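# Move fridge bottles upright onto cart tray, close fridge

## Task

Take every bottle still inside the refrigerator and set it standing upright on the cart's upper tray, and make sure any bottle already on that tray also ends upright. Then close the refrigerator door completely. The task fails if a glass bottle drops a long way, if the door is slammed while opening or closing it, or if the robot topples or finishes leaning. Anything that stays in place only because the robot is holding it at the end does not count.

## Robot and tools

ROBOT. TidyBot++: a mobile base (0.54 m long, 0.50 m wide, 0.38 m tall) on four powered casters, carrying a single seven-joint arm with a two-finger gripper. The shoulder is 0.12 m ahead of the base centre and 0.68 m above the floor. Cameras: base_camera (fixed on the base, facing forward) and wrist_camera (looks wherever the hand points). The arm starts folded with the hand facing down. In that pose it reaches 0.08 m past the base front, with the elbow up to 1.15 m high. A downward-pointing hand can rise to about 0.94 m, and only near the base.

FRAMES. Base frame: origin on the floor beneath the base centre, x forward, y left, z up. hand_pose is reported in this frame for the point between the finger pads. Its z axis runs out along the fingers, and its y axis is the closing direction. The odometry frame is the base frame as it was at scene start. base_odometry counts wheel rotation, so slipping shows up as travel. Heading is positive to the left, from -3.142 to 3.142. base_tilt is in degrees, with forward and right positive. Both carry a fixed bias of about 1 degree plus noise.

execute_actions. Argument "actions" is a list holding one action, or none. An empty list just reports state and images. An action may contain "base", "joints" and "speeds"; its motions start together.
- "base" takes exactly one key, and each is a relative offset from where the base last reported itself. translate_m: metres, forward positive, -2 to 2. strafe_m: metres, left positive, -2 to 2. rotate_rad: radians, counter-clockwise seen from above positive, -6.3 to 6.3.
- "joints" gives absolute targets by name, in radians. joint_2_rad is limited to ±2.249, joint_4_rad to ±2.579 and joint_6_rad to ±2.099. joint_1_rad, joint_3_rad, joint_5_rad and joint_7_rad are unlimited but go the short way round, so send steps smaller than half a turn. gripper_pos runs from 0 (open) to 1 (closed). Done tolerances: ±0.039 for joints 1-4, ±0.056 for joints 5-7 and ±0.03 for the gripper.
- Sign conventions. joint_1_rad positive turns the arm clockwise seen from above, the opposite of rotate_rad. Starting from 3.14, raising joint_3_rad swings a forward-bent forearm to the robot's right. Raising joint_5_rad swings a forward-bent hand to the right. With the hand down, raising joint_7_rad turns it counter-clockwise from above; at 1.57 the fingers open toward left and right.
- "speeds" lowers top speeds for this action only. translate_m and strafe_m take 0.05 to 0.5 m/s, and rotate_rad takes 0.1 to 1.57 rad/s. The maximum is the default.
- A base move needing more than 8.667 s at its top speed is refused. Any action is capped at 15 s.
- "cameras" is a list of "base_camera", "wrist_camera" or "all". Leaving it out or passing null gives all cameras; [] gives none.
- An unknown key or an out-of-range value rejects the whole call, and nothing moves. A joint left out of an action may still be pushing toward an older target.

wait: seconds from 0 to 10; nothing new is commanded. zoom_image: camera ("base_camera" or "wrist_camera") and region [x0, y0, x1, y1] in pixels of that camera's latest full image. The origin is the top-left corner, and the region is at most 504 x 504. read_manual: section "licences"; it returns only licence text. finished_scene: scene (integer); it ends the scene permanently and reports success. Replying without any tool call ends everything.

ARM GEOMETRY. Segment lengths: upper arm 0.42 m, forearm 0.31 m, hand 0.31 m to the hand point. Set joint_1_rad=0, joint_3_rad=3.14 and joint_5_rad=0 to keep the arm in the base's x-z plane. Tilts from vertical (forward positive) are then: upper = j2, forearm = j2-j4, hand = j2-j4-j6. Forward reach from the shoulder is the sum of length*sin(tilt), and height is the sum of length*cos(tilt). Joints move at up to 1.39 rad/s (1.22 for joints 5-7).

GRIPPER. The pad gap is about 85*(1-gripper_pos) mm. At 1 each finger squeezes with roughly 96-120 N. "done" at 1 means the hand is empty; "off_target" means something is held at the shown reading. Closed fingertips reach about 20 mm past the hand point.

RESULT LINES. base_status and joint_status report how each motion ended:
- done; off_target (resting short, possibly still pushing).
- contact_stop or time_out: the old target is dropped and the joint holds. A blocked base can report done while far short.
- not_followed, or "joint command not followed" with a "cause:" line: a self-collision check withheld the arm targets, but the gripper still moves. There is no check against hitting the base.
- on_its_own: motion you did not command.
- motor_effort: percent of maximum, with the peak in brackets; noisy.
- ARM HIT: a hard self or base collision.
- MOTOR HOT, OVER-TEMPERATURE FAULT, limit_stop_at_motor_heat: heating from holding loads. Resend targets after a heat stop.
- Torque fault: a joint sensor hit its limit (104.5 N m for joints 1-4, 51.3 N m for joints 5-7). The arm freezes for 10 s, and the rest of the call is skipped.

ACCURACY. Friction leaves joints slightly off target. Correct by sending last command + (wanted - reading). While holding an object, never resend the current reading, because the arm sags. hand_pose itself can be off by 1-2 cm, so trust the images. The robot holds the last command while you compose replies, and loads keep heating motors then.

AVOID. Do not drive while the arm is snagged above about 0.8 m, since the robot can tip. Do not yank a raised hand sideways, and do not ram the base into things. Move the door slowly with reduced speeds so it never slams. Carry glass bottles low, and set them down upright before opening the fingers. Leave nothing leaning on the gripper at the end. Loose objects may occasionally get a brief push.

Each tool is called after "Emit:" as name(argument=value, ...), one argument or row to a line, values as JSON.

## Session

Emit:
execute_actions(
  actions=[
    {"joints":{"joint_6_rad":0.55}},
  ],
)

Scene clock: 1.70 s.
base_odometry: x=+0.000 y=+0.000 heading=+0.000 (m, m, rad; odometry frame)
base_tilt: forward=+0.2 right=+0.3 (deg)
base_status: not commanded
joint_positions: joint_1_rad=-0.021 joint_2_rad=-0.367 joint_3_rad=+3.148 joint_4_rad=-2.537 joint_5_rad=+0.007 joint_6_rad=+0.526 joint_7_rad=+1.590 gripper_pos=+0.000
joint_status: all done
motor_effort: joint_1_rad=+0(0) joint_2_rad=-6(7) joint_3_rad=+0(0) joint_4_rad=+20(20) joint_5_rad=-1(0) joint_6_rad=+9(9) joint_7_rad=+1(0) (%)
hand_pose: x=+0.5382 y=+0.0082 z=+0.8747 quat_wxyz=(+0.001, +0.732, +0.015, +0.681) (m; base frame)
pictures: base_camera, wrist_camera
Images, in order (width x height): base_camera 644x364, wrist_camera 644x476.

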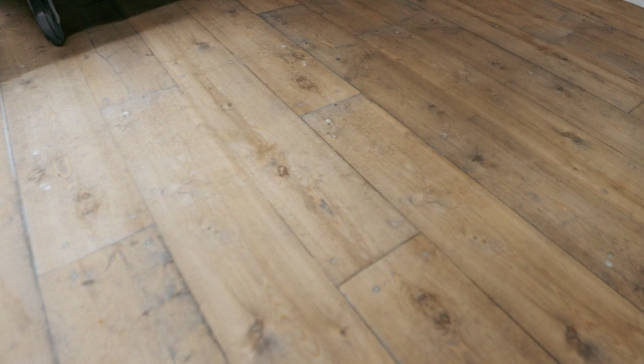

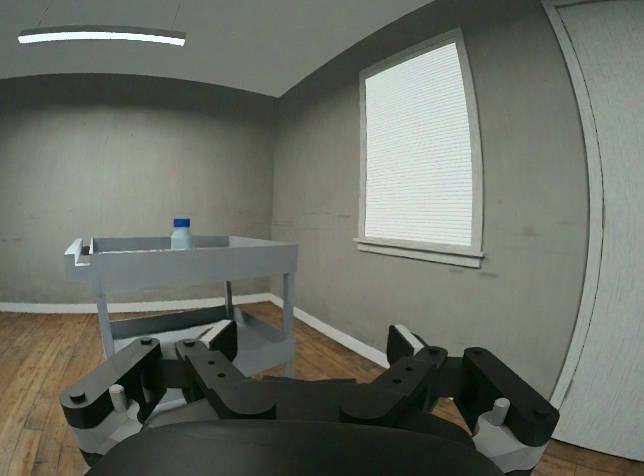

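Emit:
execute_actions(
  actions=[
    {"base":{"rotate_rad":2.1},"joints":{"joint_6_rad":0.65}},
  ],
)

Scene clock: 7.30 s.
base_odometry: x=+0.000 y=+0.000 heading=+2.099 (m, m, rad; odometry frame)
base_tilt: forward=+0.3 right=+0.3 (deg)
base_status: done
joint_positions: joint_1_rad=-0.021 joint_2_rad=-0.367 joint_3_rad=+3.148 joint_4_rad=-2.537 joint_5_rad=+0.007 joint_6_rad=+0.612 joint_7_rad=+1.590 gripper_pos=+0.000
joint_status: all done
motor_effort: joint_1_rad=-1(0) joint_2_rad=-7(8) joint_3_rad=+0(1) joint_4_rad=+20(21) joint_5_rad=-1(1) joint_6_rad=+10(9) joint_7_rad=+1(1) (%)
hand_pose: x=+0.5390 y=+0.0083 z=+0.9017 quat_wxyz=(+0.001, +0.702, +0.015, +0.712) (m; base frame)
pictures: base_camera, wrist_camera
Images, in order (width x height): base_camera 644x364, wrist_camera 644x476.

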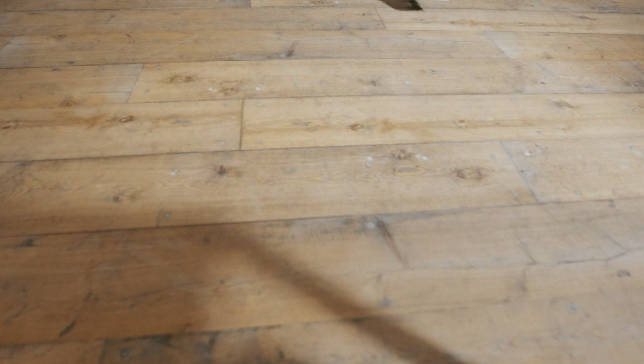

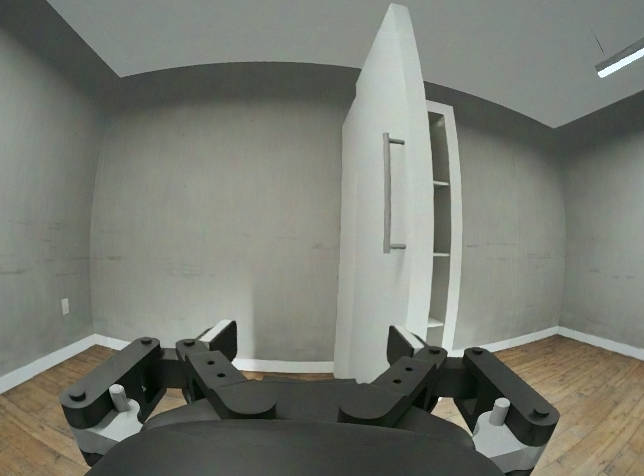

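Emit:
execute_actions(
  actions=[
    {"base":{"strafe_m":-0.6}},
  ],
  cameras=[],
)

Emit:
execute_actions(
  actions=[
    {"base":{"translate_m":0.5}},
  ],
)

Scene clock: 16.17 s.
base_odometry: x=+0.518 y=+0.303 heading=+2.100 (m, m, rad; odometry frame)
base_tilt: forward=+0.3 right=+0.4 (deg)
base_status: done
joint_positions: joint_1_rad=-0.021 joint_2_rad=-0.367 joint_3_rad=+3.148 joint_4_rad=-2.537 joint_5_rad=+0.007 joint_6_rad=+0.612 joint_7_rad=+1.590 gripper_pos=+0.000
joint_status: not commanded
motor_effort: joint_1_rad=+0(1) joint_2_rad=-7(8) joint_3_rad=+0(2) joint_4_rad=+20(20) joint_5_rad=-1(2) joint_6_rad=+9(10) joint_7_rad=+1(1) (%)
hand_pose: x=+0.5390 y=+0.0084 z=+0.9017 quat_wxyz=(+0.001, +0.702, +0.015, +0.712) (m; base frame)
pictures: none
No camera images: the call's "cameras" was empty. Leave "cameras" out to get every camera's image.

Scene clock: 18.53 s.
base_odometry: x=+0.266 y=+0.735 heading=+2.100 (m, m, rad; odometry frame)
base_tilt: forward=+0.3 right=+0.3 (deg)
base_status: done
joint_positions: joint_1_rad=-0.021 joint_2_rad=-0.365 joint_3_rad=+3.148 joint_4_rad=-2.537 joint_5_rad=+0.007 joint_6_rad=+0.612 joint_7_rad=+1.590 gripper_pos=+0.000
joint_status: not commanded
motor_effort: joint_1_rad=+0(1) joint_2_rad=-7(10) joint_3_rad=+0(1) joint_4_rad=+20(21) joint_5_rad=+0(2) joint_6_rad=+10(10) joint_7_rad=+1(0) (%)
hand_pose: x=+0.5394 y=+0.0084 z=+0.9009 quat_wxyz=(+0.001, +0.703, +0.015, +0.711) (m; base frame)
pictures: base_camera, wrist_camera
Images, in order (width x height): base_camera 644x364, wrist_camera 644x476.

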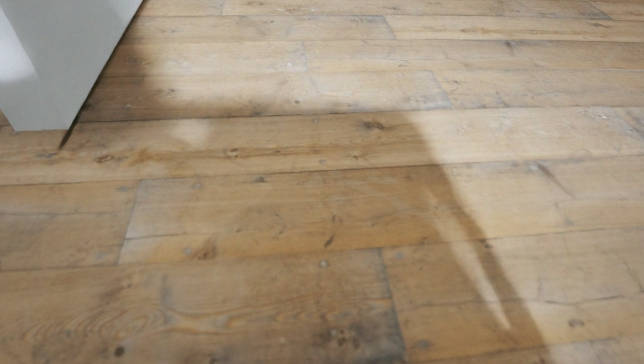

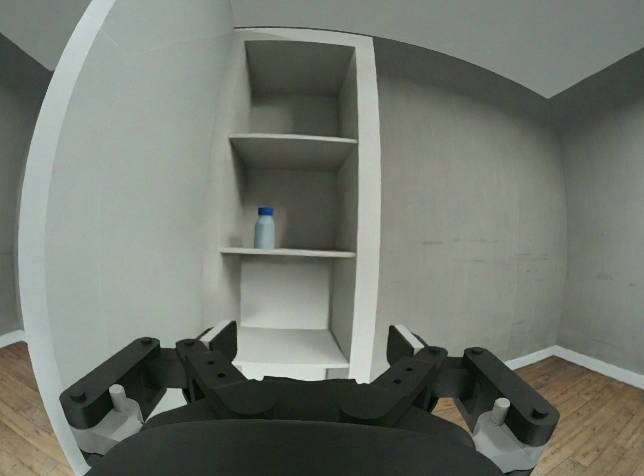

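Emit:
execute_actions(
  actions=[
    {"base":{"strafe_m":0.04},"joints":{"joint_1_rad":-0.13,"joint_2_rad":0.22,"joint_4_rad":-1.72,"joint_6_rad":0.41}},
  ],
  cameras=[],
)

Emit:
execute_actions(
  actions=[
    {"base":{"translate_m":0.3},"speeds":{"translate_m":0.2}},
  ],
)

Scene clock: 25.00 s.
base_odometry: x=+0.231 y=+0.715 heading=+2.099 (m, m, rad; odometry frame)
base_tilt: forward=+0.3 right=+0.3 (deg)
base_status: done
joint_positions: joint_1_rad=-0.118 joint_2_rad=+0.208 joint_3_rad=+3.148 joint_4_rad=-1.738 joint_5_rad=+0.007 joint_6_rad=+0.458 joint_7_rad=+1.590 gripper_pos=+0.000
joint_status: all done
motor_effort: joint_1_rad=+0(0) joint_2_rad=-30(31) joint_3_rad=-1(2) joint_4_rad=+22(21) joint_5_rad=-1(0) joint_6_rad=+9(11) joint_7_rad=+1(0) (%)
hand_pose: x=+0.8042 y=+0.0794 z=+1.0037 quat_wxyz=(-0.032, +0.676, +0.048, +0.735) (m; base frame)
pictures: none
No camera images: the call's "cameras" was empty. Leave "cameras" out to get every camera's image.

Scene clock: 27.27 s.
base_odometry: x=+0.079 y=+0.974 heading=+2.100 (m, m, rad; odometry frame)
base_tilt: forward=+0.4 right=+0.3 (deg)
base_status: done
joint_positions: joint_1_rad=-0.119 joint_2_rad=+0.213 joint_3_rad=+3.148 joint_4_rad=-1.736 joint_5_rad=+0.007 joint_6_rad=+0.455 joint_7_rad=+1.590 gripper_pos=+0.000
joint_status: not commanded
motor_effort: joint_1_rad=+0(1) joint_2_rad=-30(32) joint_3_rad=+0(1) joint_4_rad=+21(23) joint_5_rad=-1(1) joint_6_rad=+9(10) joint_7_rad=+1(0) (%)
hand_pose: x=+0.8059 y=+0.0802 z=+1.0008 quat_wxyz=(-0.032, +0.678, +0.049, +0.733) (m; base frame)
pictures: base_camera, wrist_camera
Images, in order (width x height): base_camera 644x364, wrist_camera 644x476.

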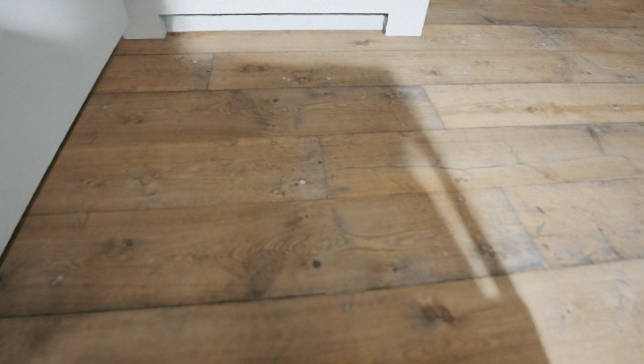

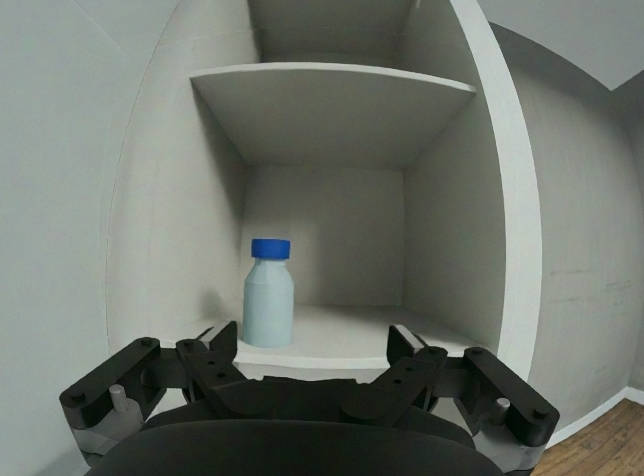

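Emit:
execute_actions(
  actions=[
    {"base":{"translate_m":0.12},"speeds":{"translate_m":0.1},"joints":{"joint_1_rad":-0.23,"joint_6_rad":0.37}},
  ],
)

Scene clock: 34.87 s.
base_odometry: x=+0.018 y=+1.078 heading=+2.101 (m, m, rad; odometry frame)
base_tilt: forward=+0.3 right=+0.3 (deg)
base_status: done
joint_positions: joint_1_rad=-0.230 joint_2_rad=+0.215 joint_3_rad=+3.146 joint_4_rad=-1.736 joint_5_rad=+0.007 joint_6_rad=+0.416 joint_7_rad=+1.590 gripper_pos=+0.000
joint_status: all done
motor_effort: joint_1_rad=+0(3) joint_2_rad=-30(33) joint_3_rad=+0(2) joint_4_rad=+22(22) joint_5_rad=-1(1) joint_6_rad=+9(9) joint_7_rad=+1(0) (%)
hand_pose: x=+0.7938 y=+0.1578 z=+0.9874 quat_wxyz=(-0.073, +0.689, +0.089, +0.716) (m; base frame)
pictures: base_camera, wrist_camera
Images, in order (width x height): base_camera 644x364, wrist_camera 644x476.

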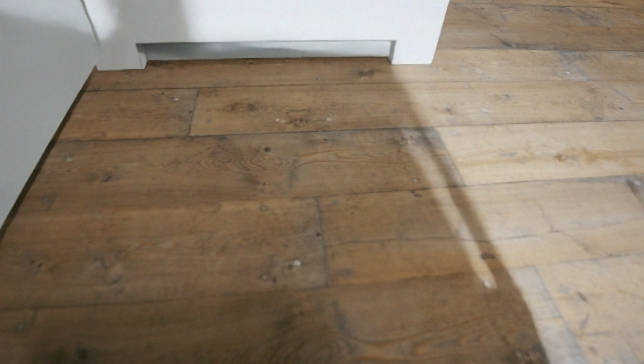

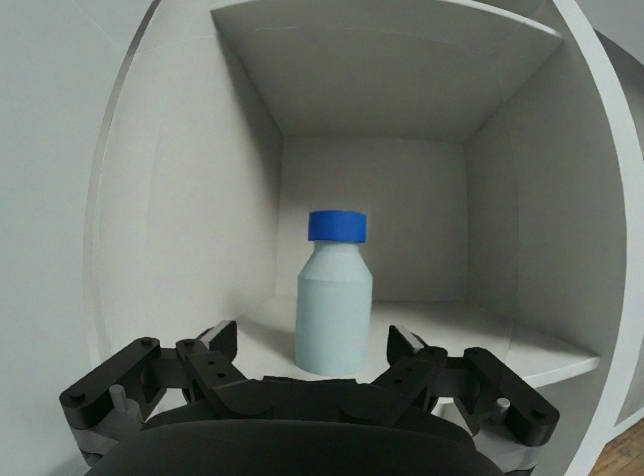

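Emit:
execute_actions(
  actions=[
    {"base":{"translate_m":0.12},"speeds":{"translate_m":0.1},"joints":{"joint_1_rad":-0.245}},
  ],
  cameras=["wrist_camera"],
)

Scene clock: 39.63 s.
base_odometry: x=-0.043 y=+1.181 heading=+2.101 (m, m, rad; odometry frame)
base_tilt: forward=+0.3 right=+0.3 (deg)
base_status: done
joint_positions: joint_1_rad=-0.241 joint_2_rad=+0.217 joint_3_rad=+3.146 joint_4_rad=-1.735 joint_5_rad=+0.007 joint_6_rad=+0.416 joint_7_rad=+1.590 gripper_pos=+0.000
joint_status: all done
motor_effort: joint_1_rad=-1(2) joint_2_rad=-30(33) joint_3_rad=-1(2) joint_4_rad=+21(22) joint_5_rad=+0(1) joint_6_rad=+9(10) joint_7_rad=+1(1) (%)
hand_pose: x=+0.7925 y=+0.1652 z=+0.9866 quat_wxyz=(-0.076, +0.689, +0.092, +0.715) (m; base frame)
pictures: wrist_camera
Images, in order (width x height): wrist_camera 644x476.

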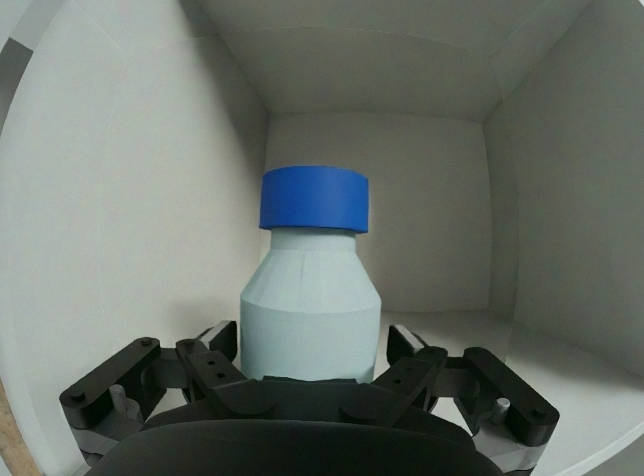

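Emit:
execute_actions(
  actions=[
    {"base":{"translate_m":0.012},"speeds":{"translate_m":0.05}},
  ],
  cameras=[],
)

Emit:
execute_actions(
  actions=[
    {"joints":{"gripper_pos":1}},
  ],
  cameras=[],
)

Emit:
execute_actions(
  actions=[
    {"joints":{"joint_2_rad":0.1,"joint_6_rad":0.31}},
  ],
  cameras=["wrist_camera"],
)

Emit:
execute_actions(
  actions=[
    {"base":{"translate_m":-0.4},"speeds":{"translate_m":0.2}},
  ],
  cameras=[],
)

Emit:
execute_actions(
  actions=[
    {"base":{"translate_m":-0.7},"joints":{"joint_1_rad":0.0,"joint_2_rad":-0.05,"joint_4_rad":-1.75,"joint_6_rad":0.2}},
  ],
  cameras=["wrist_camera"],
)

Emit:
execute_actions(
  actions=[
    {"base":{"rotate_rad":-1.57},"speeds":{"rotate_rad":0.8},"joints":{"joint_2_rad":-0.4,"joint_4_rad":-2.1,"joint_6_rad":0.15}},
  ],
)

Scene clock: 49.87 s.
base_odometry: x=-0.049 y=+1.191 heading=+2.102 (m, m, rad; odometry frame)
base_tilt: forward=+0.4 right=+0.4 (deg)
base_status: done
joint_positions: joint_1_rad=-0.241 joint_2_rad=+0.218 joint_3_rad=+3.146 joint_4_rad=-1.735 joint_5_rad=+0.007 joint_6_rad=+0.415 joint_7_rad=+1.590 gripper_pos=+0.000
joint_status: not commanded
motor_effort: joint_1_rad=+0(2) joint_2_rad=-30(32) joint_3_rad=-1(2) joint_4_rad=+21(22) joint_5_rad=-1(1) joint_6_rad=+9(10) joint_7_rad=+1(0) (%)
hand_pose: x=+0.7930 y=+0.1656 z=+0.9855 quat_wxyz=(-0.077, +0.689, +0.093, +0.715) (m; base frame)
pictures: none
No camera images: the call's "cameras" was empty. Leave "cameras" out to get every camera's image.

Scene clock: 50.97 s.
base_odometry: x=-0.049 y=+1.191 heading=+2.102 (m, m, rad; odometry frame)
base_tilt: forward=+0.3 right=+0.3 (deg)
base_status: not commanded
joint_positions: joint_1_rad=-0.242 joint_2_rad=+0.218 joint_3_rad=+3.146 joint_4_rad=-1.735 joint_5_rad=+0.007 joint_6_rad=+0.415 joint_7_rad=+1.590 gripper_pos=+0.229
joint_status: gripper_pos off_target (ended at +0.229, target +1.000)
motor_effort: joint_1_rad=+0(2) joint_2_rad=-30(31) joint_3_rad=+0(2) joint_4_rad=+22(22) joint_5_rad=+0(1) joint_6_rad=+9(9) joint_7_rad=+1(1) (%)
hand_pose: x=+0.7929 y=+0.1660 z=+0.9855 quat_wxyz=(-0.077, +0.689, +0.093, +0.715) (m; base frame)
pictures: none
No camera images: the call's "cameras" was empty. Leave "cameras" out to get every camera's image.

Scene clock: 52.07 s.
base_odometry: x=-0.049 y=+1.191 heading=+2.102 (m, m, rad; odometry frame)
base_tilt: forward=+0.3 right=+0.2 (deg)
base_status: not commanded
joint_positions: joint_1_rad=-0.242 joint_2_rad=+0.139 joint_3_rad=+3.146 joint_4_rad=-1.740 joint_5_rad=+0.007 joint_6_rad=+0.330 joint_7_rad=+1.590 gripper_pos=+0.229
joint_status: all done
motor_effort: joint_1_rad=-1(0) joint_2_rad=-32(35) joint_3_rad=+0(1) joint_4_rad=+26(27) joint_5_rad=-1(0) joint_6_rad=+13(14) joint_7_rad=+0(1) (%)
hand_pose: x=+0.7687 y=+0.1598 z=+1.0102 quat_wxyz=(-0.076, +0.693, +0.093, +0.711) (m; base frame)
pictures: wrist_camera
Images, in order (width x height): wrist_camera 644x476.

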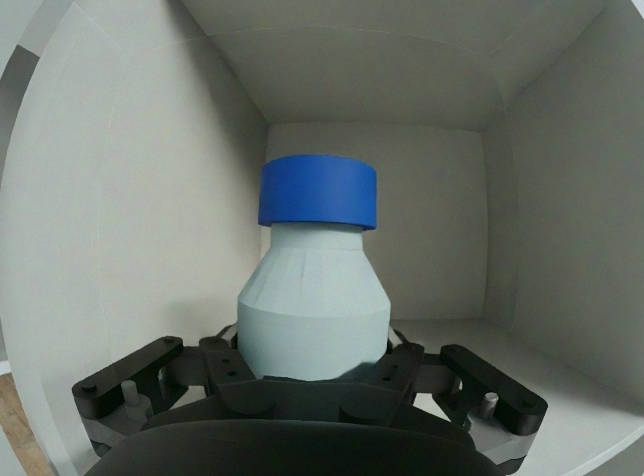

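Scene clock: 54.87 s.
base_odometry: x=+0.153 y=+0.846 heading=+2.102 (m, m, rad; odometry frame)
base_tilt: forward=+0.3 right=+0.3 (deg)
base_status: done
joint_positions: joint_1_rad=-0.242 joint_2_rad=+0.133 joint_3_rad=+3.146 joint_4_rad=-1.740 joint_5_rad=+0.007 joint_6_rad=+0.329 joint_7_rad=+1.590 gripper_pos=+0.229
joint_status: not commanded
motor_effort: joint_1_rad=-1(2) joint_2_rad=-32(37) joint_3_rad=-1(3) joint_4_rad=+27(28) joint_5_rad=-1(0) joint_6_rad=+14(14) joint_7_rad=+1(1) (%)
hand_pose: x=+0.7668 y=+0.1594 z=+1.0137 quat_wxyz=(-0.076, +0.691, +0.093, +0.712) (m; base frame)
pictures: none
No camera images: the call's "cameras" was empty. Leave "cameras" out to get every camera's image.

Scene clock: 57.67 s.
base_odometry: x=+0.508 y=+0.242 heading=+2.102 (m, m, rad; odometry frame)
base_tilt: forward=+0.3 right=+0.3 (deg)
base_status: done
joint_positions: joint_1_rad=-0.001 joint_2_rad=-0.020 joint_3_rad=+3.153 joint_4_rad=-1.758 joint_5_rad=+0.007 joint_6_rad=+0.220 joint_7_rad=+1.590 gripper_pos=+0.229
joint_status: all done
motor_effort: joint_1_rad=+0(2) joint_2_rad=-26(36) joint_3_rad=+0(3) joint_4_rad=+27(28) joint_5_rad=+0(1) joint_6_rad=+13(14) joint_7_rad=+1(1) (%)
hand_pose: x=+0.7317 y=-0.0048 z=+1.0660 quat_wxyz=(+0.013, +0.689, +0.006, +0.725) (m; base frame)
pictures: wrist_camera
Images, in order (width x height): wrist_camera 644x476.

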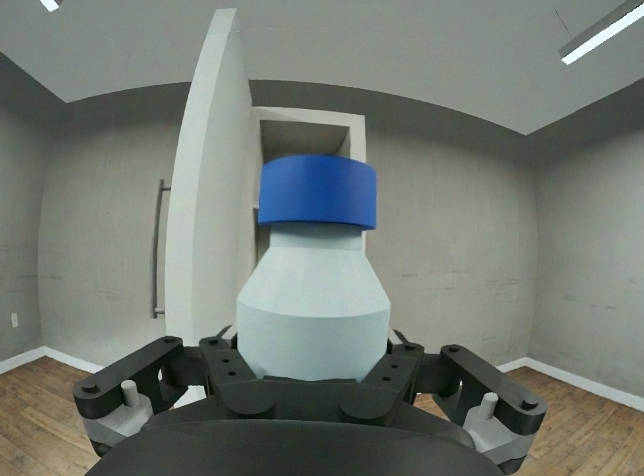

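Scene clock: 60.50 s.
base_odometry: x=+0.508 y=+0.242 heading=+0.533 (m, m, rad; odometry frame)
base_tilt: forward=+0.3 right=+0.3 (deg)
base_status: done
joint_positions: joint_1_rad=+0.000 joint_2_rad=-0.373 joint_3_rad=+3.151 joint_4_rad=-2.106 joint_5_rad=+0.007 joint_6_rad=+0.172 joint_7_rad=+1.590 gripper_pos=+0.229
joint_status: all done
motor_effort: joint_1_rad=-1(3) joint_2_rad=-12(28) joint_3_rad=+0(4) joint_4_rad=+27(28) joint_5_rad=-1(1) joint_6_rad=+13(14) joint_7_rad=+1(0) (%)
hand_pose: x=+0.5874 y=-0.0032 z=+1.0256 quat_wxyz=(+0.011, +0.704, +0.006, +0.710) (m; base frame)
pictures: base_camera, wrist_camera
Images, in order (width x height): base_camera 644x364, wrist_camera 644x476.

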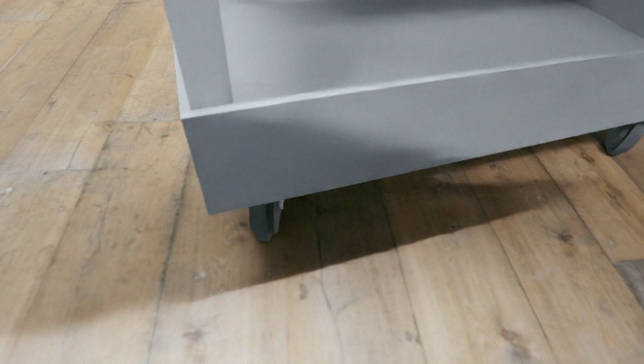

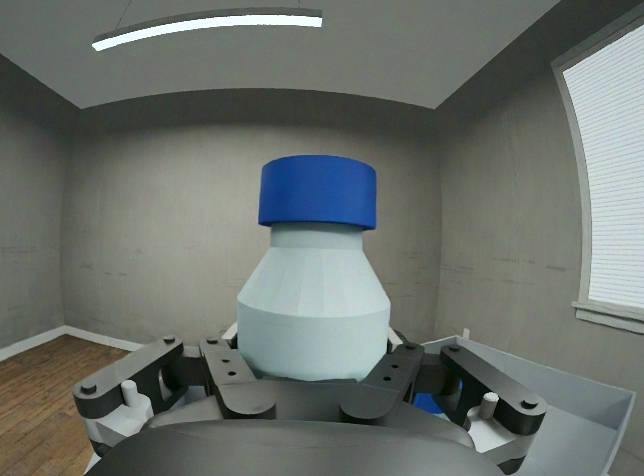

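Emit:
execute_actions(
  actions=[
    {"base":{"rotate_rad":0.27},"speeds":{"rotate_rad":0.4},"joints":{"joint_1_rad":-0.25}},
  ],
)

Emit:
execute_actions(
  actions=[
    {"base":{"strafe_m":-0.1},"joints":{"joint_1_rad":-0.45,"joint_2_rad":-0.2,"joint_4_rad":-2.0,"joint_6_rad":0.15}},
  ],
)

Scene clock: 67.60 s.
base_odometry: x=+0.508 y=+0.242 heading=+0.801 (m, m, rad; odometry frame)
base_tilt: forward=+0.2 right=+0.3 (deg)
base_status: done
joint_positions: joint_1_rad=-0.249 joint_2_rad=-0.373 joint_3_rad=+3.146 joint_4_rad=-2.106 joint_5_rad=+0.007 joint_6_rad=+0.171 joint_7_rad=+1.590 gripper_pos=+0.229
joint_status: all done
motor_effort: joint_1_rad=+0(2) joint_2_rad=-12(14) joint_3_rad=+0(3) joint_4_rad=+27(28) joint_5_rad=+0(1) joint_6_rad=+13(13) joint_7_rad=+1(1) (%)
hand_pose: x=+0.5731 y=+0.1148 z=+1.0254 quat_wxyz=(-0.078, +0.698, +0.095, +0.706) (m; base frame)
pictures: base_camera, wrist_camera
Images, in order (width x height): base_camera 644x364, wrist_camera 644x476.

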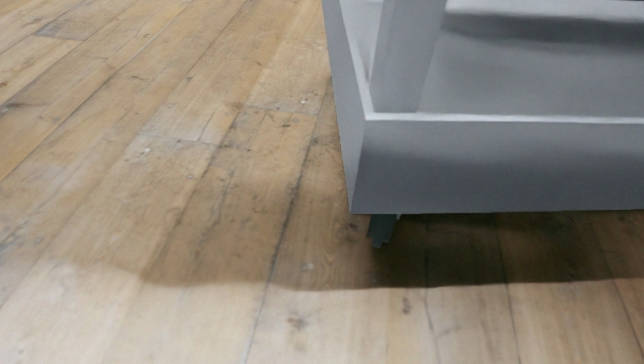

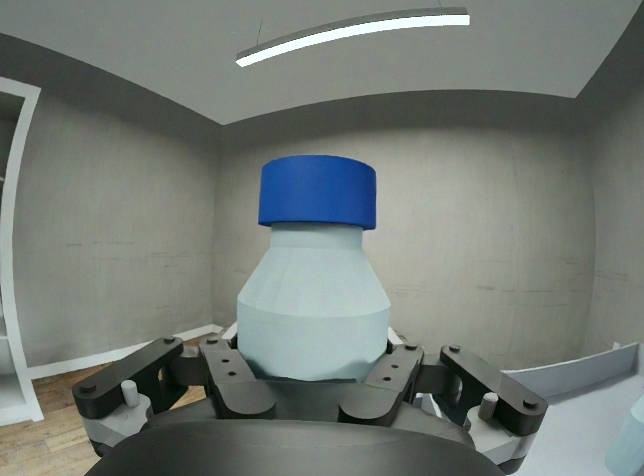

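Scene clock: 68.87 s.
base_odometry: x=+0.579 y=+0.173 heading=+0.800 (m, m, rad; odometry frame)
base_tilt: forward=+0.2 right=+0.3 (deg)
base_status: done
joint_positions: joint_1_rad=-0.439 joint_2_rad=-0.187 joint_3_rad=+3.146 joint_4_rad=-2.043 joint_5_rad=+0.007 joint_6_rad=+0.169 joint_7_rad=+1.590 gripper_pos=+0.229
joint_status: joint_4_rad off_target (ended at -2.043, target -2.000); the others done
motor_effort: joint_1_rad=+0(1) joint_2_rad=-19(21) joint_3_rad=+0(2) joint_4_rad=+26(28) joint_5_rad=+0(1) joint_6_rad=+13(15) joint_7_rad=+1(1) (%)
hand_pose: x=+0.6016 y=+0.2255 z=+0.9708 quat_wxyz=(-0.135, +0.727, +0.171, +0.651) (m; base frame)
pictures: base_camera, wrist_camera
Images, in order (width x height): base_camera 644x364, wrist_camera 644x476.

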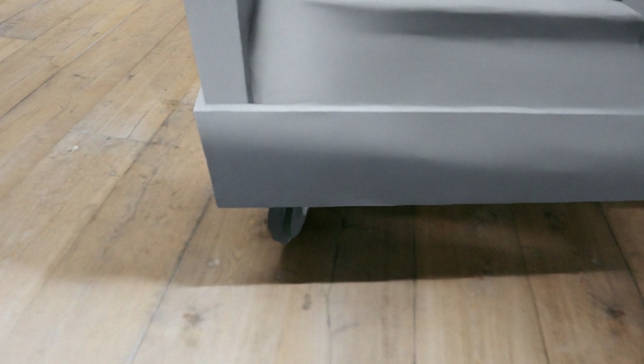

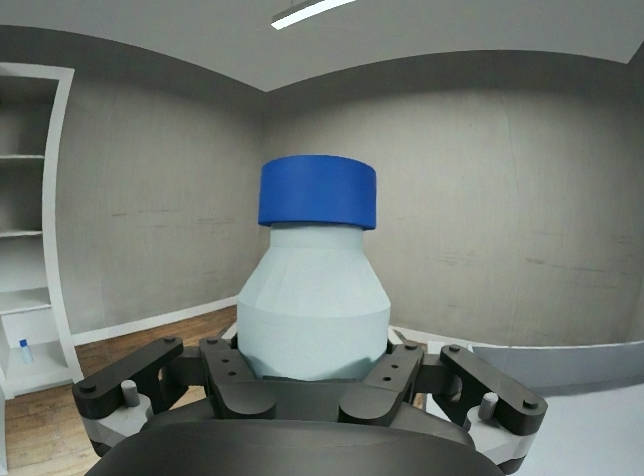

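Emit:
execute_actions(
  actions=[
    {"joints":{"joint_2_rad":-0.1,"joint_4_rad":-1.72,"joint_6_rad":0.12}},
  ],
  cameras=[],
)

Emit:
execute_actions(
  actions=[
    {"base":{"strafe_m":-0.37},"speeds":{"strafe_m":0.25},"joints":{"joint_1_rad":0.0}},
  ],
)

Emit:
execute_actions(
  actions=[
    {"joints":{"joint_1_rad":0.45}},
  ],
  cameras=["wrist_camera"],
)

Scene clock: 78.87 s.
base_odometry: x=+0.579 y=+0.173 heading=+0.800 (m, m, rad; odometry frame)
base_tilt: forward=+0.3 right=+0.3 (deg)
base_status: not commanded
joint_positions: joint_1_rad=-0.439 joint_2_rad=-0.096 joint_3_rad=+3.146 joint_4_rad=-1.758 joint_5_rad=+0.007 joint_6_rad=+0.142 joint_7_rad=+1.590 gripper_pos=+0.229
joint_status: all done
motor_effort: joint_1_rad=+0(0) joint_2_rad=-23(24) joint_3_rad=+0(0) joint_4_rad=+28(28) joint_5_rad=-1(0) joint_6_rad=+13(14) joint_7_rad=+1(1) (%)
hand_pose: x=+0.6477 y=+0.2468 z=+1.0883 quat_wxyz=(-0.147, +0.670, +0.157, +0.710) (m; base frame)
pictures: none
No camera images: the call's "cameras" was empty. Leave "cameras" out to get every camera's image.

Scene clock: 81.23 s.
base_odometry: x=+0.844 y=-0.086 heading=+0.799 (m, m, rad; odometry frame)
base_tilt: forward=+0.3 right=+0.4 (deg)
base_status: done
joint_positions: joint_1_rad=-0.002 joint_2_rad=-0.091 joint_3_rad=+3.150 joint_4_rad=-1.758 joint_5_rad=+0.007 joint_6_rad=+0.141 joint_7_rad=+1.590 gripper_pos=+0.229
joint_status: all done
motor_effort: joint_1_rad=+0(1) joint_2_rad=-24(25) joint_3_rad=+0(3) joint_4_rad=+28(28) joint_5_rad=-1(1) joint_6_rad=+14(14) joint_7_rad=+1(1) (%)
hand_pose: x=+0.7049 y=-0.0020 z=+1.0847 quat_wxyz=(+0.011, +0.691, +0.007, +0.723) (m; base frame)
pictures: base_camera, wrist_camera
Images, in order (width x height): base_camera 644x364, wrist_camera 644x476.

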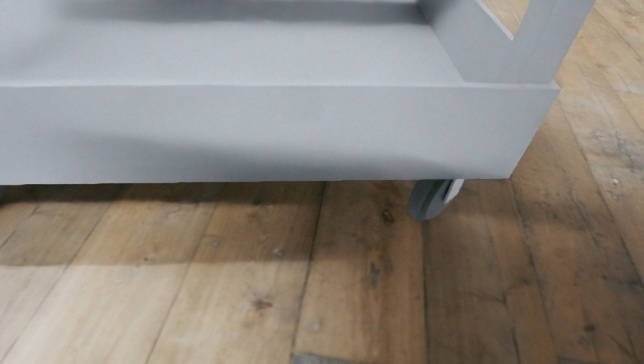

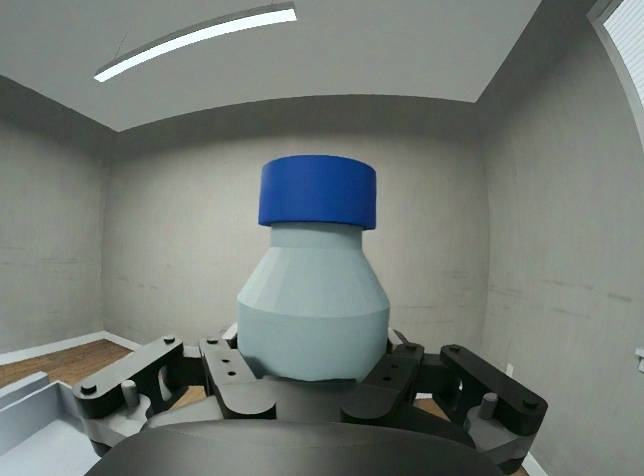

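Scene clock: 82.87 s.
base_odometry: x=+0.844 y=-0.086 heading=+0.799 (m, m, rad; odometry frame)
base_tilt: forward=+0.3 right=+0.3 (deg)
base_status: not commanded
joint_positions: joint_1_rad=+0.443 joint_2_rad=-0.091 joint_3_rad=+3.152 joint_4_rad=-1.758 joint_5_rad=+0.007 joint_6_rad=+0.141 joint_7_rad=+1.590 gripper_pos=+0.229
joint_status: all done
motor_effort: joint_1_rad=+0(3) joint_2_rad=-24(24) joint_3_rad=+0(2) joint_4_rad=+27(27) joint_5_rad=+0(0) joint_6_rad=+14(13) joint_7_rad=+0(0) (%)
hand_pose: x=+0.6464 y=-0.2553 z=+1.0847 quat_wxyz=(+0.171, +0.675, -0.146, +0.702) (m; base frame)
pictures: wrist_camera
Images, in order (width x height): wrist_camera 644x476.

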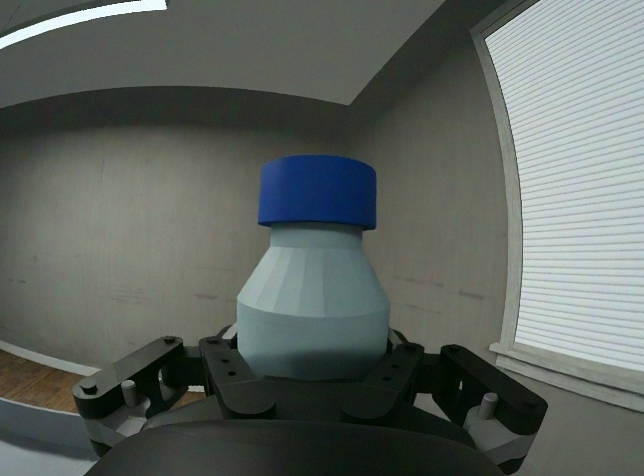

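Emit:
execute_actions(
  actions=[
    {"joints":{"joint_1_rad":0.04,"joint_2_rad":0.22,"joint_4_rad":-1.6,"joint_6_rad":0.38}},
  ],
  cameras=[],
)

Emit:
execute_actions(
  actions=[
    {"joints":{"joint_2_rad":0.3,"joint_4_rad":-1.75,"joint_6_rad":0.58}},
  ],
  cameras=["wrist_camera"],
)

Scene clock: 90.10 s.
base_odometry: x=+0.844 y=-0.086 heading=+0.799 (m, m, rad; odometry frame)
base_tilt: forward=+0.3 right=+0.3 (deg)
base_status: not commanded
joint_positions: joint_1_rad=+0.041 joint_2_rad=+0.248 joint_3_rad=+3.148 joint_4_rad=-1.643 joint_5_rad=+0.007 joint_6_rad=+0.307 joint_7_rad=+1.590 gripper_pos=+0.229
joint_status: joint_4_rad off_target (ended at -1.643, target -1.600); joint_6_rad off_target (ended at +0.307, target +0.380); the others done
motor_effort: joint_1_rad=+0(2) joint_2_rad=-37(39) joint_3_rad=-1(2) joint_4_rad=+26(28) joint_5_rad=+0(1) joint_6_rad=+13(14) joint_7_rad=+1(1) (%)
hand_pose: x=+0.8314 y=-0.0308 z=+0.9862 quat_wxyz=(+0.025, +0.712, -0.006, +0.702) (m; base frame)
pictures: none
No camera images: the call's "cameras" was empty. Leave "cameras" out to get every camera's image.

Scene clock: 91.27 s.
base_odometry: x=+0.844 y=-0.086 heading=+0.799 (m, m, rad; odometry frame)
base_tilt: forward=+0.3 right=+0.3 (deg)
base_status: not commanded
joint_positions: joint_1_rad=+0.041 joint_2_rad=+0.325 joint_3_rad=+3.148 joint_4_rad=-1.764 joint_5_rad=+0.007 joint_6_rad=+0.506 joint_7_rad=+1.590 gripper_pos=+0.229
joint_status: joint_6_rad off_target (ended at +0.506, target +0.580); the others done
motor_effort: joint_1_rad=+0(0) joint_2_rad=-38(41) joint_3_rad=+0(1) joint_4_rad=+25(28) joint_5_rad=+0(0) joint_6_rad=+14(14) joint_7_rad=+1(1) (%)
hand_pose: x=+0.8373 y=-0.0305 z=+0.9207 quat_wxyz=(+0.025, +0.712, -0.006, +0.702) (m; base frame)
pictures: wrist_camera
Images, in order (width x height): wrist_camera 644x476.

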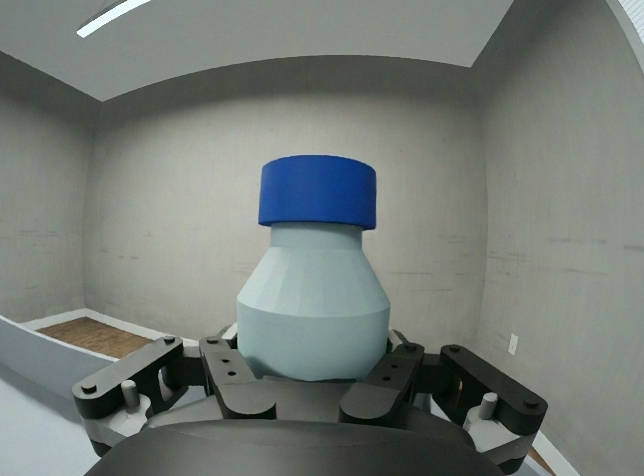

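Emit:
execute_actions(
  actions=[
    {"joints":{"joint_1_rad":-0.02,"joint_2_rad":0.34,"joint_4_rad":-1.83,"joint_6_rad":0.7}},
  ],
  cameras=["wrist_camera"],
)

Emit:
execute_actions(
  actions=[
    {"joints":{"joint_2_rad":0.39,"joint_4_rad":-1.88,"joint_6_rad":0.79}},
  ],
  cameras=["wrist_camera"],
)

Scene clock: 97.33 s.
base_odometry: x=+0.844 y=-0.086 heading=+0.799 (m, m, rad; odometry frame)
base_tilt: forward=+0.3 right=+0.3 (deg)
base_status: not commanded
joint_positions: joint_1_rad=-0.018 joint_2_rad=+0.357 joint_3_rad=+3.147 joint_4_rad=-1.839 joint_5_rad=+0.007 joint_6_rad=+0.628 joint_7_rad=+1.590 gripper_pos=+0.229
joint_status: joint_6_rad off_target (ended at +0.628, target +0.700); the others done
motor_effort: joint_1_rad=+0(2) joint_2_rad=-38(41) joint_3_rad=-1(2) joint_4_rad=+23(25) joint_5_rad=-1(0) joint_6_rad=+13(14) joint_7_rad=+0(1) (%)
hand_pose: x=+0.8321 y=+0.0125 z=+0.8927 quat_wxyz=(+0.003, +0.706, +0.016, +0.708) (m; base frame)
pictures: wrist_camera
Images, in order (width x height): wrist_camera 644x476.

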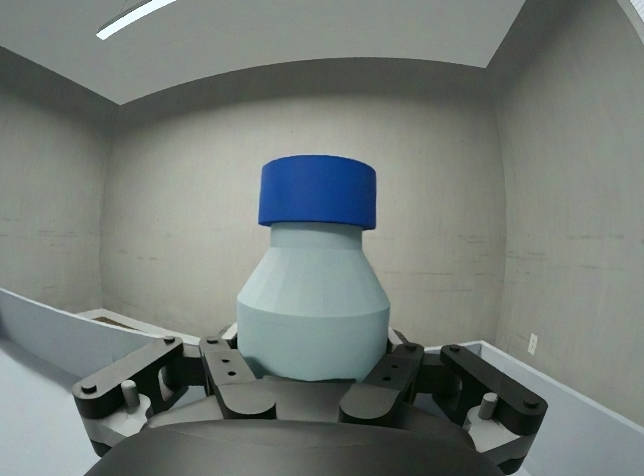

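Scene clock: 98.23 s.
base_odometry: x=+0.844 y=-0.086 heading=+0.799 (m, m, rad; odometry frame)
base_tilt: forward=+0.3 right=+0.3 (deg)
base_status: not commanded
joint_positions: joint_1_rad=-0.018 joint_2_rad=+0.410 joint_3_rad=+3.147 joint_4_rad=-1.888 joint_5_rad=+0.007 joint_6_rad=+0.720 joint_7_rad=+1.590 gripper_pos=+0.229
joint_status: joint_6_rad off_target (ended at +0.720, target +0.790); the others done
motor_effort: joint_1_rad=+0(0) joint_2_rad=-39(42) joint_3_rad=-1(0) joint_4_rad=+22(24) joint_5_rad=+0(1) joint_6_rad=+13(13) joint_7_rad=+1(1) (%)
hand_pose: x=+0.8328 y=+0.0127 z=+0.8566 quat_wxyz=(+0.003, +0.709, +0.016, +0.705) (m; base frame)
pictures: wrist_camera
Images, in order (width x height): wrist_camera 644x476.

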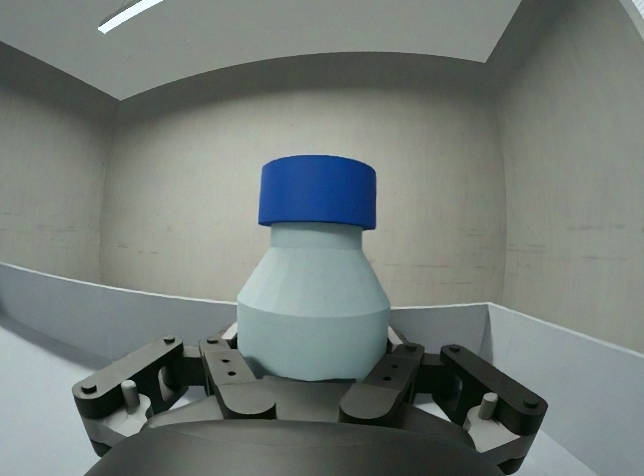

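Emit:
execute_actions(
  actions=[
    {"joints":{"joint_2_rad":0.425,"joint_4_rad":-1.89,"joint_6_rad":0.79}},
  ],
  cameras=["wrist_camera"],
)

Scene clock: 101.40 s.
base_odometry: x=+0.844 y=-0.086 heading=+0.799 (m, m, rad; odometry frame)
base_tilt: forward=+0.3 right=+0.3 (deg)
base_status: not commanded
joint_positions: joint_1_rad=-0.018 joint_2_rad=+0.423 joint_3_rad=+3.147 joint_4_rad=-1.888 joint_5_rad=+0.007 joint_6_rad=+0.730 joint_7_rad=+1.590 gripper_pos=+0.229
joint_status: joint_6_rad off_target (ended at +0.730, target +0.790); the others done
motor_effort: joint_1_rad=-1(1) joint_2_rad=-37(39) joint_3_rad=+0(1) joint_4_rad=+21(22) joint_5_rad=-1(1) joint_6_rad=+11(14) joint_7_rad=+1(1) (%)
hand_pose: x=+0.8349 y=+0.0128 z=+0.8502 quat_wxyz=(+0.003, +0.711, +0.016, +0.703) (m; base frame)
pictures: wrist_camera
Images, in order (width x height): wrist_camera 644x476.

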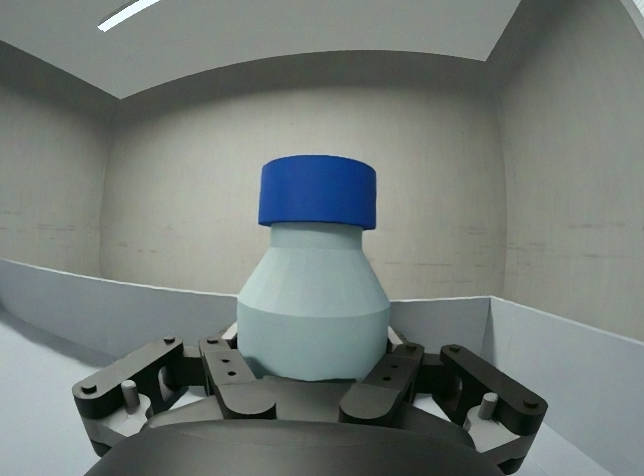

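Touching. Release, lift, and look.

Emit:
execute_actions(
  actions=[
    {"joints":{"gripper_pos":0,"joint_2_rad":0.42,"joint_6_rad":0.73}},
  ],
  cameras=["wrist_camera"],
)

Emit:
execute_actions(
  actions=[
    {"joints":{"joint_2_rad":0.28,"joint_4_rad":-1.81,"joint_6_rad":0.52}},
  ],
  cameras=[],
)

Emit:
execute_actions(
  actions=[
    {"joints":{"joint_2_rad":0.1,"joint_4_rad":-1.7,"joint_6_rad":0.3}},
  ],
  cameras=[],
)

Emit:
execute_actions(
  actions=[
    {"base":{"translate_m":-0.15},"joints":{"joint_1_rad":-0.2,"joint_2_rad":-0.5,"joint_4_rad":-2.1,"joint_6_rad":-0.3}},
  ],
  cameras=["wrist_camera"],
)

Emit:
execute_actions(
  actions=[
    {"base":{"strafe_m":0.47}},
  ],
  cameras=["wrist_camera"],
)

Emit:
execute_actions(
  actions=[
    {"base":{"rotate_rad":1.3},"joints":{"joint_1_rad":0,"joint_2_rad":-0.34,"joint_4_rad":-2.5,"joint_6_rad":0.1}},
  ],
)

Scene clock: 111.87 s.
base_odometry: x=+0.844 y=-0.086 heading=+0.799 (m, m, rad; odometry frame)
base_tilt: forward=+0.3 right=+0.3 (deg)
base_status: not commanded
joint_positions: joint_1_rad=-0.018 joint_2_rad=+0.422 joint_3_rad=+3.147 joint_4_rad=-1.888 joint_5_rad=+0.007 joint_6_rad=+0.730 joint_7_rad=+1.590 gripper_pos=+0.000
joint_status: all done
motor_effort: joint_1_rad=+0(0) joint_2_rad=-34(37) joint_3_rad=-1(1) joint_4_rad=+18(21) joint_5_rad=-1(1) joint_6_rad=+9(12) joint_7_rad=+0(1) (%)
hand_pose: x=+0.8349 y=+0.0128 z=+0.8505 quat_wxyz=(+0.003, +0.710, +0.016, +0.704) (m; base frame)
pictures: wrist_camera
Images, in order (width x height): wrist_camera 644x476.

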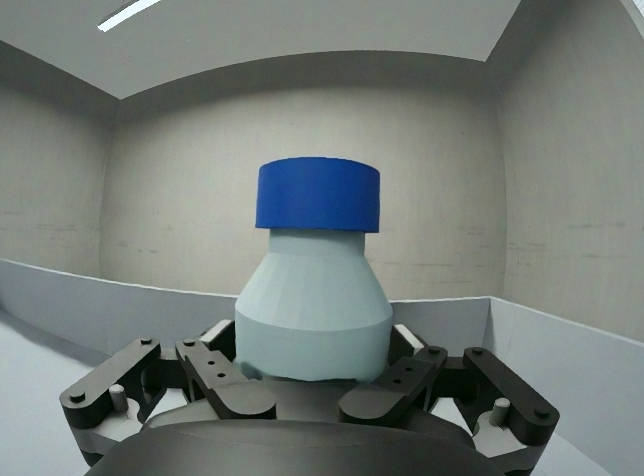

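Scene clock: 112.97 s.
base_odometry: x=+0.844 y=-0.086 heading=+0.799 (m, m, rad; odometry frame)
base_tilt: forward=+0.3 right=+0.4 (deg)
base_status: not commanded
joint_positions: joint_1_rad=-0.018 joint_2_rad=+0.280 joint_3_rad=+3.147 joint_4_rad=-1.821 joint_5_rad=+0.007 joint_6_rad=+0.568 joint_7_rad=+1.590 gripper_pos=+0.000
joint_status: all done
motor_effort: joint_1_rad=-1(0) joint_2_rad=-31(36) joint_3_rad=+0(0) joint_4_rad=+21(21) joint_5_rad=-1(0) joint_6_rad=+9(11) joint_7_rad=+1(1) (%)
hand_pose: x=+0.8175 y=+0.0121 z=+0.9390 quat_wxyz=(+0.004, +0.693, +0.015, +0.720) (m; base frame)
pictures: none
No camera images: the call's "cameras" was empty. Leave "cameras" out to get every camera's image.

Scene clock: 114.30 s.
base_odometry: x=+0.844 y=-0.086 heading=+0.799 (m, m, rad; odometry frame)
base_tilt: forward=+0.3 right=+0.4 (deg)
base_status: not commanded
joint_positions: joint_1_rad=-0.018 joint_2_rad=+0.095 joint_3_rad=+3.147 joint_4_rad=-1.708 joint_5_rad=+0.007 joint_6_rad=+0.348 joint_7_rad=+1.590 gripper_pos=+0.000
joint_status: all done
motor_effort: joint_1_rad=+0(0) joint_2_rad=-26(34) joint_3_rad=+0(1) joint_4_rad=+22(22) joint_5_rad=-1(1) joint_6_rad=+10(11) joint_7_rad=+1(1) (%)
hand_pose: x=+0.7742 y=+0.0108 z=+1.0637 quat_wxyz=(+0.004, +0.665, +0.014, +0.747) (m; base frame)
pictures: none
No camera images: the call's "cameras" was empty. Leave "cameras" out to get every camera's image.

Scene clock: 116.13 s.
base_odometry: x=+0.740 y=-0.193 heading=+0.799 (m, m, rad; odometry frame)
base_tilt: forward=+0.2 right=+0.3 (deg)
base_status: done
joint_positions: joint_1_rad=-0.188 joint_2_rad=-0.485 joint_3_rad=+3.147 joint_4_rad=-2.085 joint_5_rad=+0.007 joint_6_rad=-0.257 joint_7_rad=+1.590 gripper_pos=+0.000
joint_status: all done
motor_effort: joint_1_rad=+0(3) joint_2_rad=-6(31) joint_3_rad=+0(3) joint_4_rad=+23(23) joint_5_rad=-1(0) joint_6_rad=+9(10) joint_7_rad=+1(0) (%)
hand_pose: x=+0.5289 y=+0.0760 z=+0.9567 quat_wxyz=(-0.047, +0.797, +0.082, +0.597) (m; base frame)
pictures: wrist_camera
Images, in order (width x height): wrist_camera 644x476.

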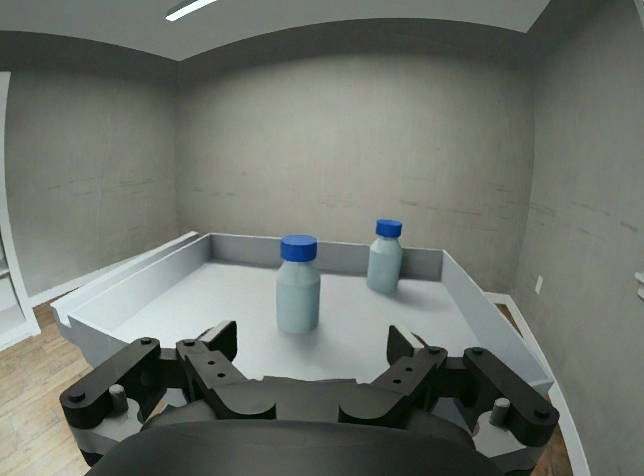

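Scene clock: 118.43 s.
base_odometry: x=+0.403 y=+0.134 heading=+0.800 (m, m, rad; odometry frame)
base_tilt: forward=+0.2 right=+0.4 (deg)
base_status: done
joint_positions: joint_1_rad=-0.190 joint_2_rad=-0.485 joint_3_rad=+3.146 joint_4_rad=-2.085 joint_5_rad=+0.007 joint_6_rad=-0.257 joint_7_rad=+1.590 gripper_pos=+0.000
joint_status: not commanded
motor_effort: joint_1_rad=+0(1) joint_2_rad=-5(6) joint_3_rad=+0(2) joint_4_rad=+23(23) joint_5_rad=-1(2) joint_6_rad=+9(10) joint_7_rad=+1(1) (%)
hand_pose: x=+0.5285 y=+0.0774 z=+0.9568 quat_wxyz=(-0.048, +0.796, +0.084, +0.597) (m; base frame)
pictures: wrist_camera
Images, in order (width x height): wrist_camera 644x476.

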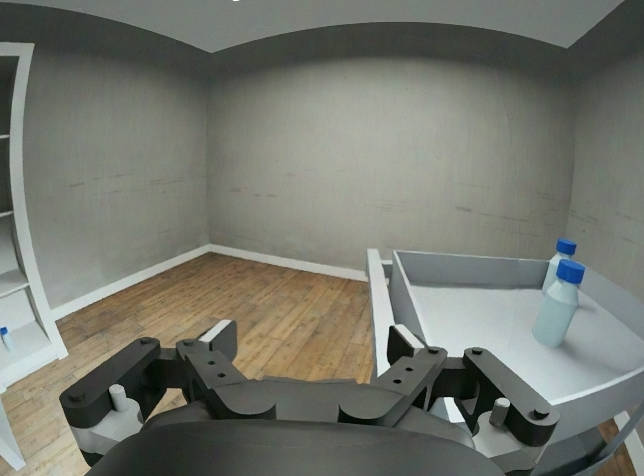

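Scene clock: 120.70 s.
base_odometry: x=+0.403 y=+0.134 heading=+2.099 (m, m, rad; odometry frame)
base_tilt: forward=+0.3 right=+0.3 (deg)
base_status: done
joint_positions: joint_1_rad=-0.012 joint_2_rad=-0.354 joint_3_rad=+3.146 joint_4_rad=-2.482 joint_5_rad=+0.007 joint_6_rad=+0.053 joint_7_rad=+1.590 gripper_pos=+0.000
joint_status: all done
motor_effort: joint_1_rad=-1(1) joint_2_rad=-7(9) joint_3_rad=+0(1) joint_4_rad=+20(23) joint_5_rad=+0(1) joint_6_rad=+9(9) joint_7_rad=+1(1) (%)
hand_pose: x=+0.5126 y=+0.0044 z=+0.7598 quat_wxyz=(+0.004, +0.861, +0.014, +0.508) (m; base frame)
pictures: base_camera, wrist_camera
Images, in order (width x height): base_camera 644x364, wrist_camera 644x476.

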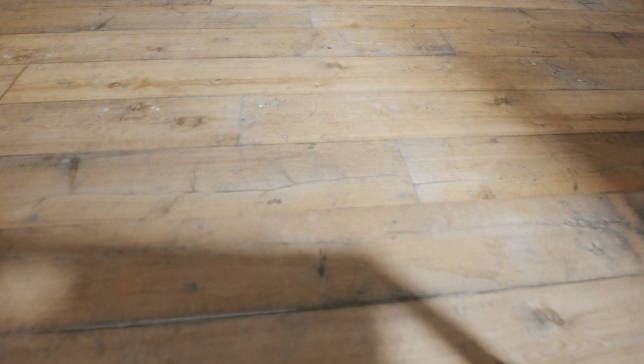

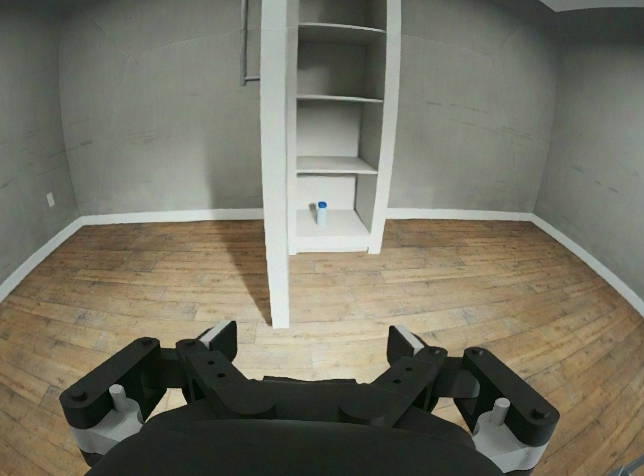

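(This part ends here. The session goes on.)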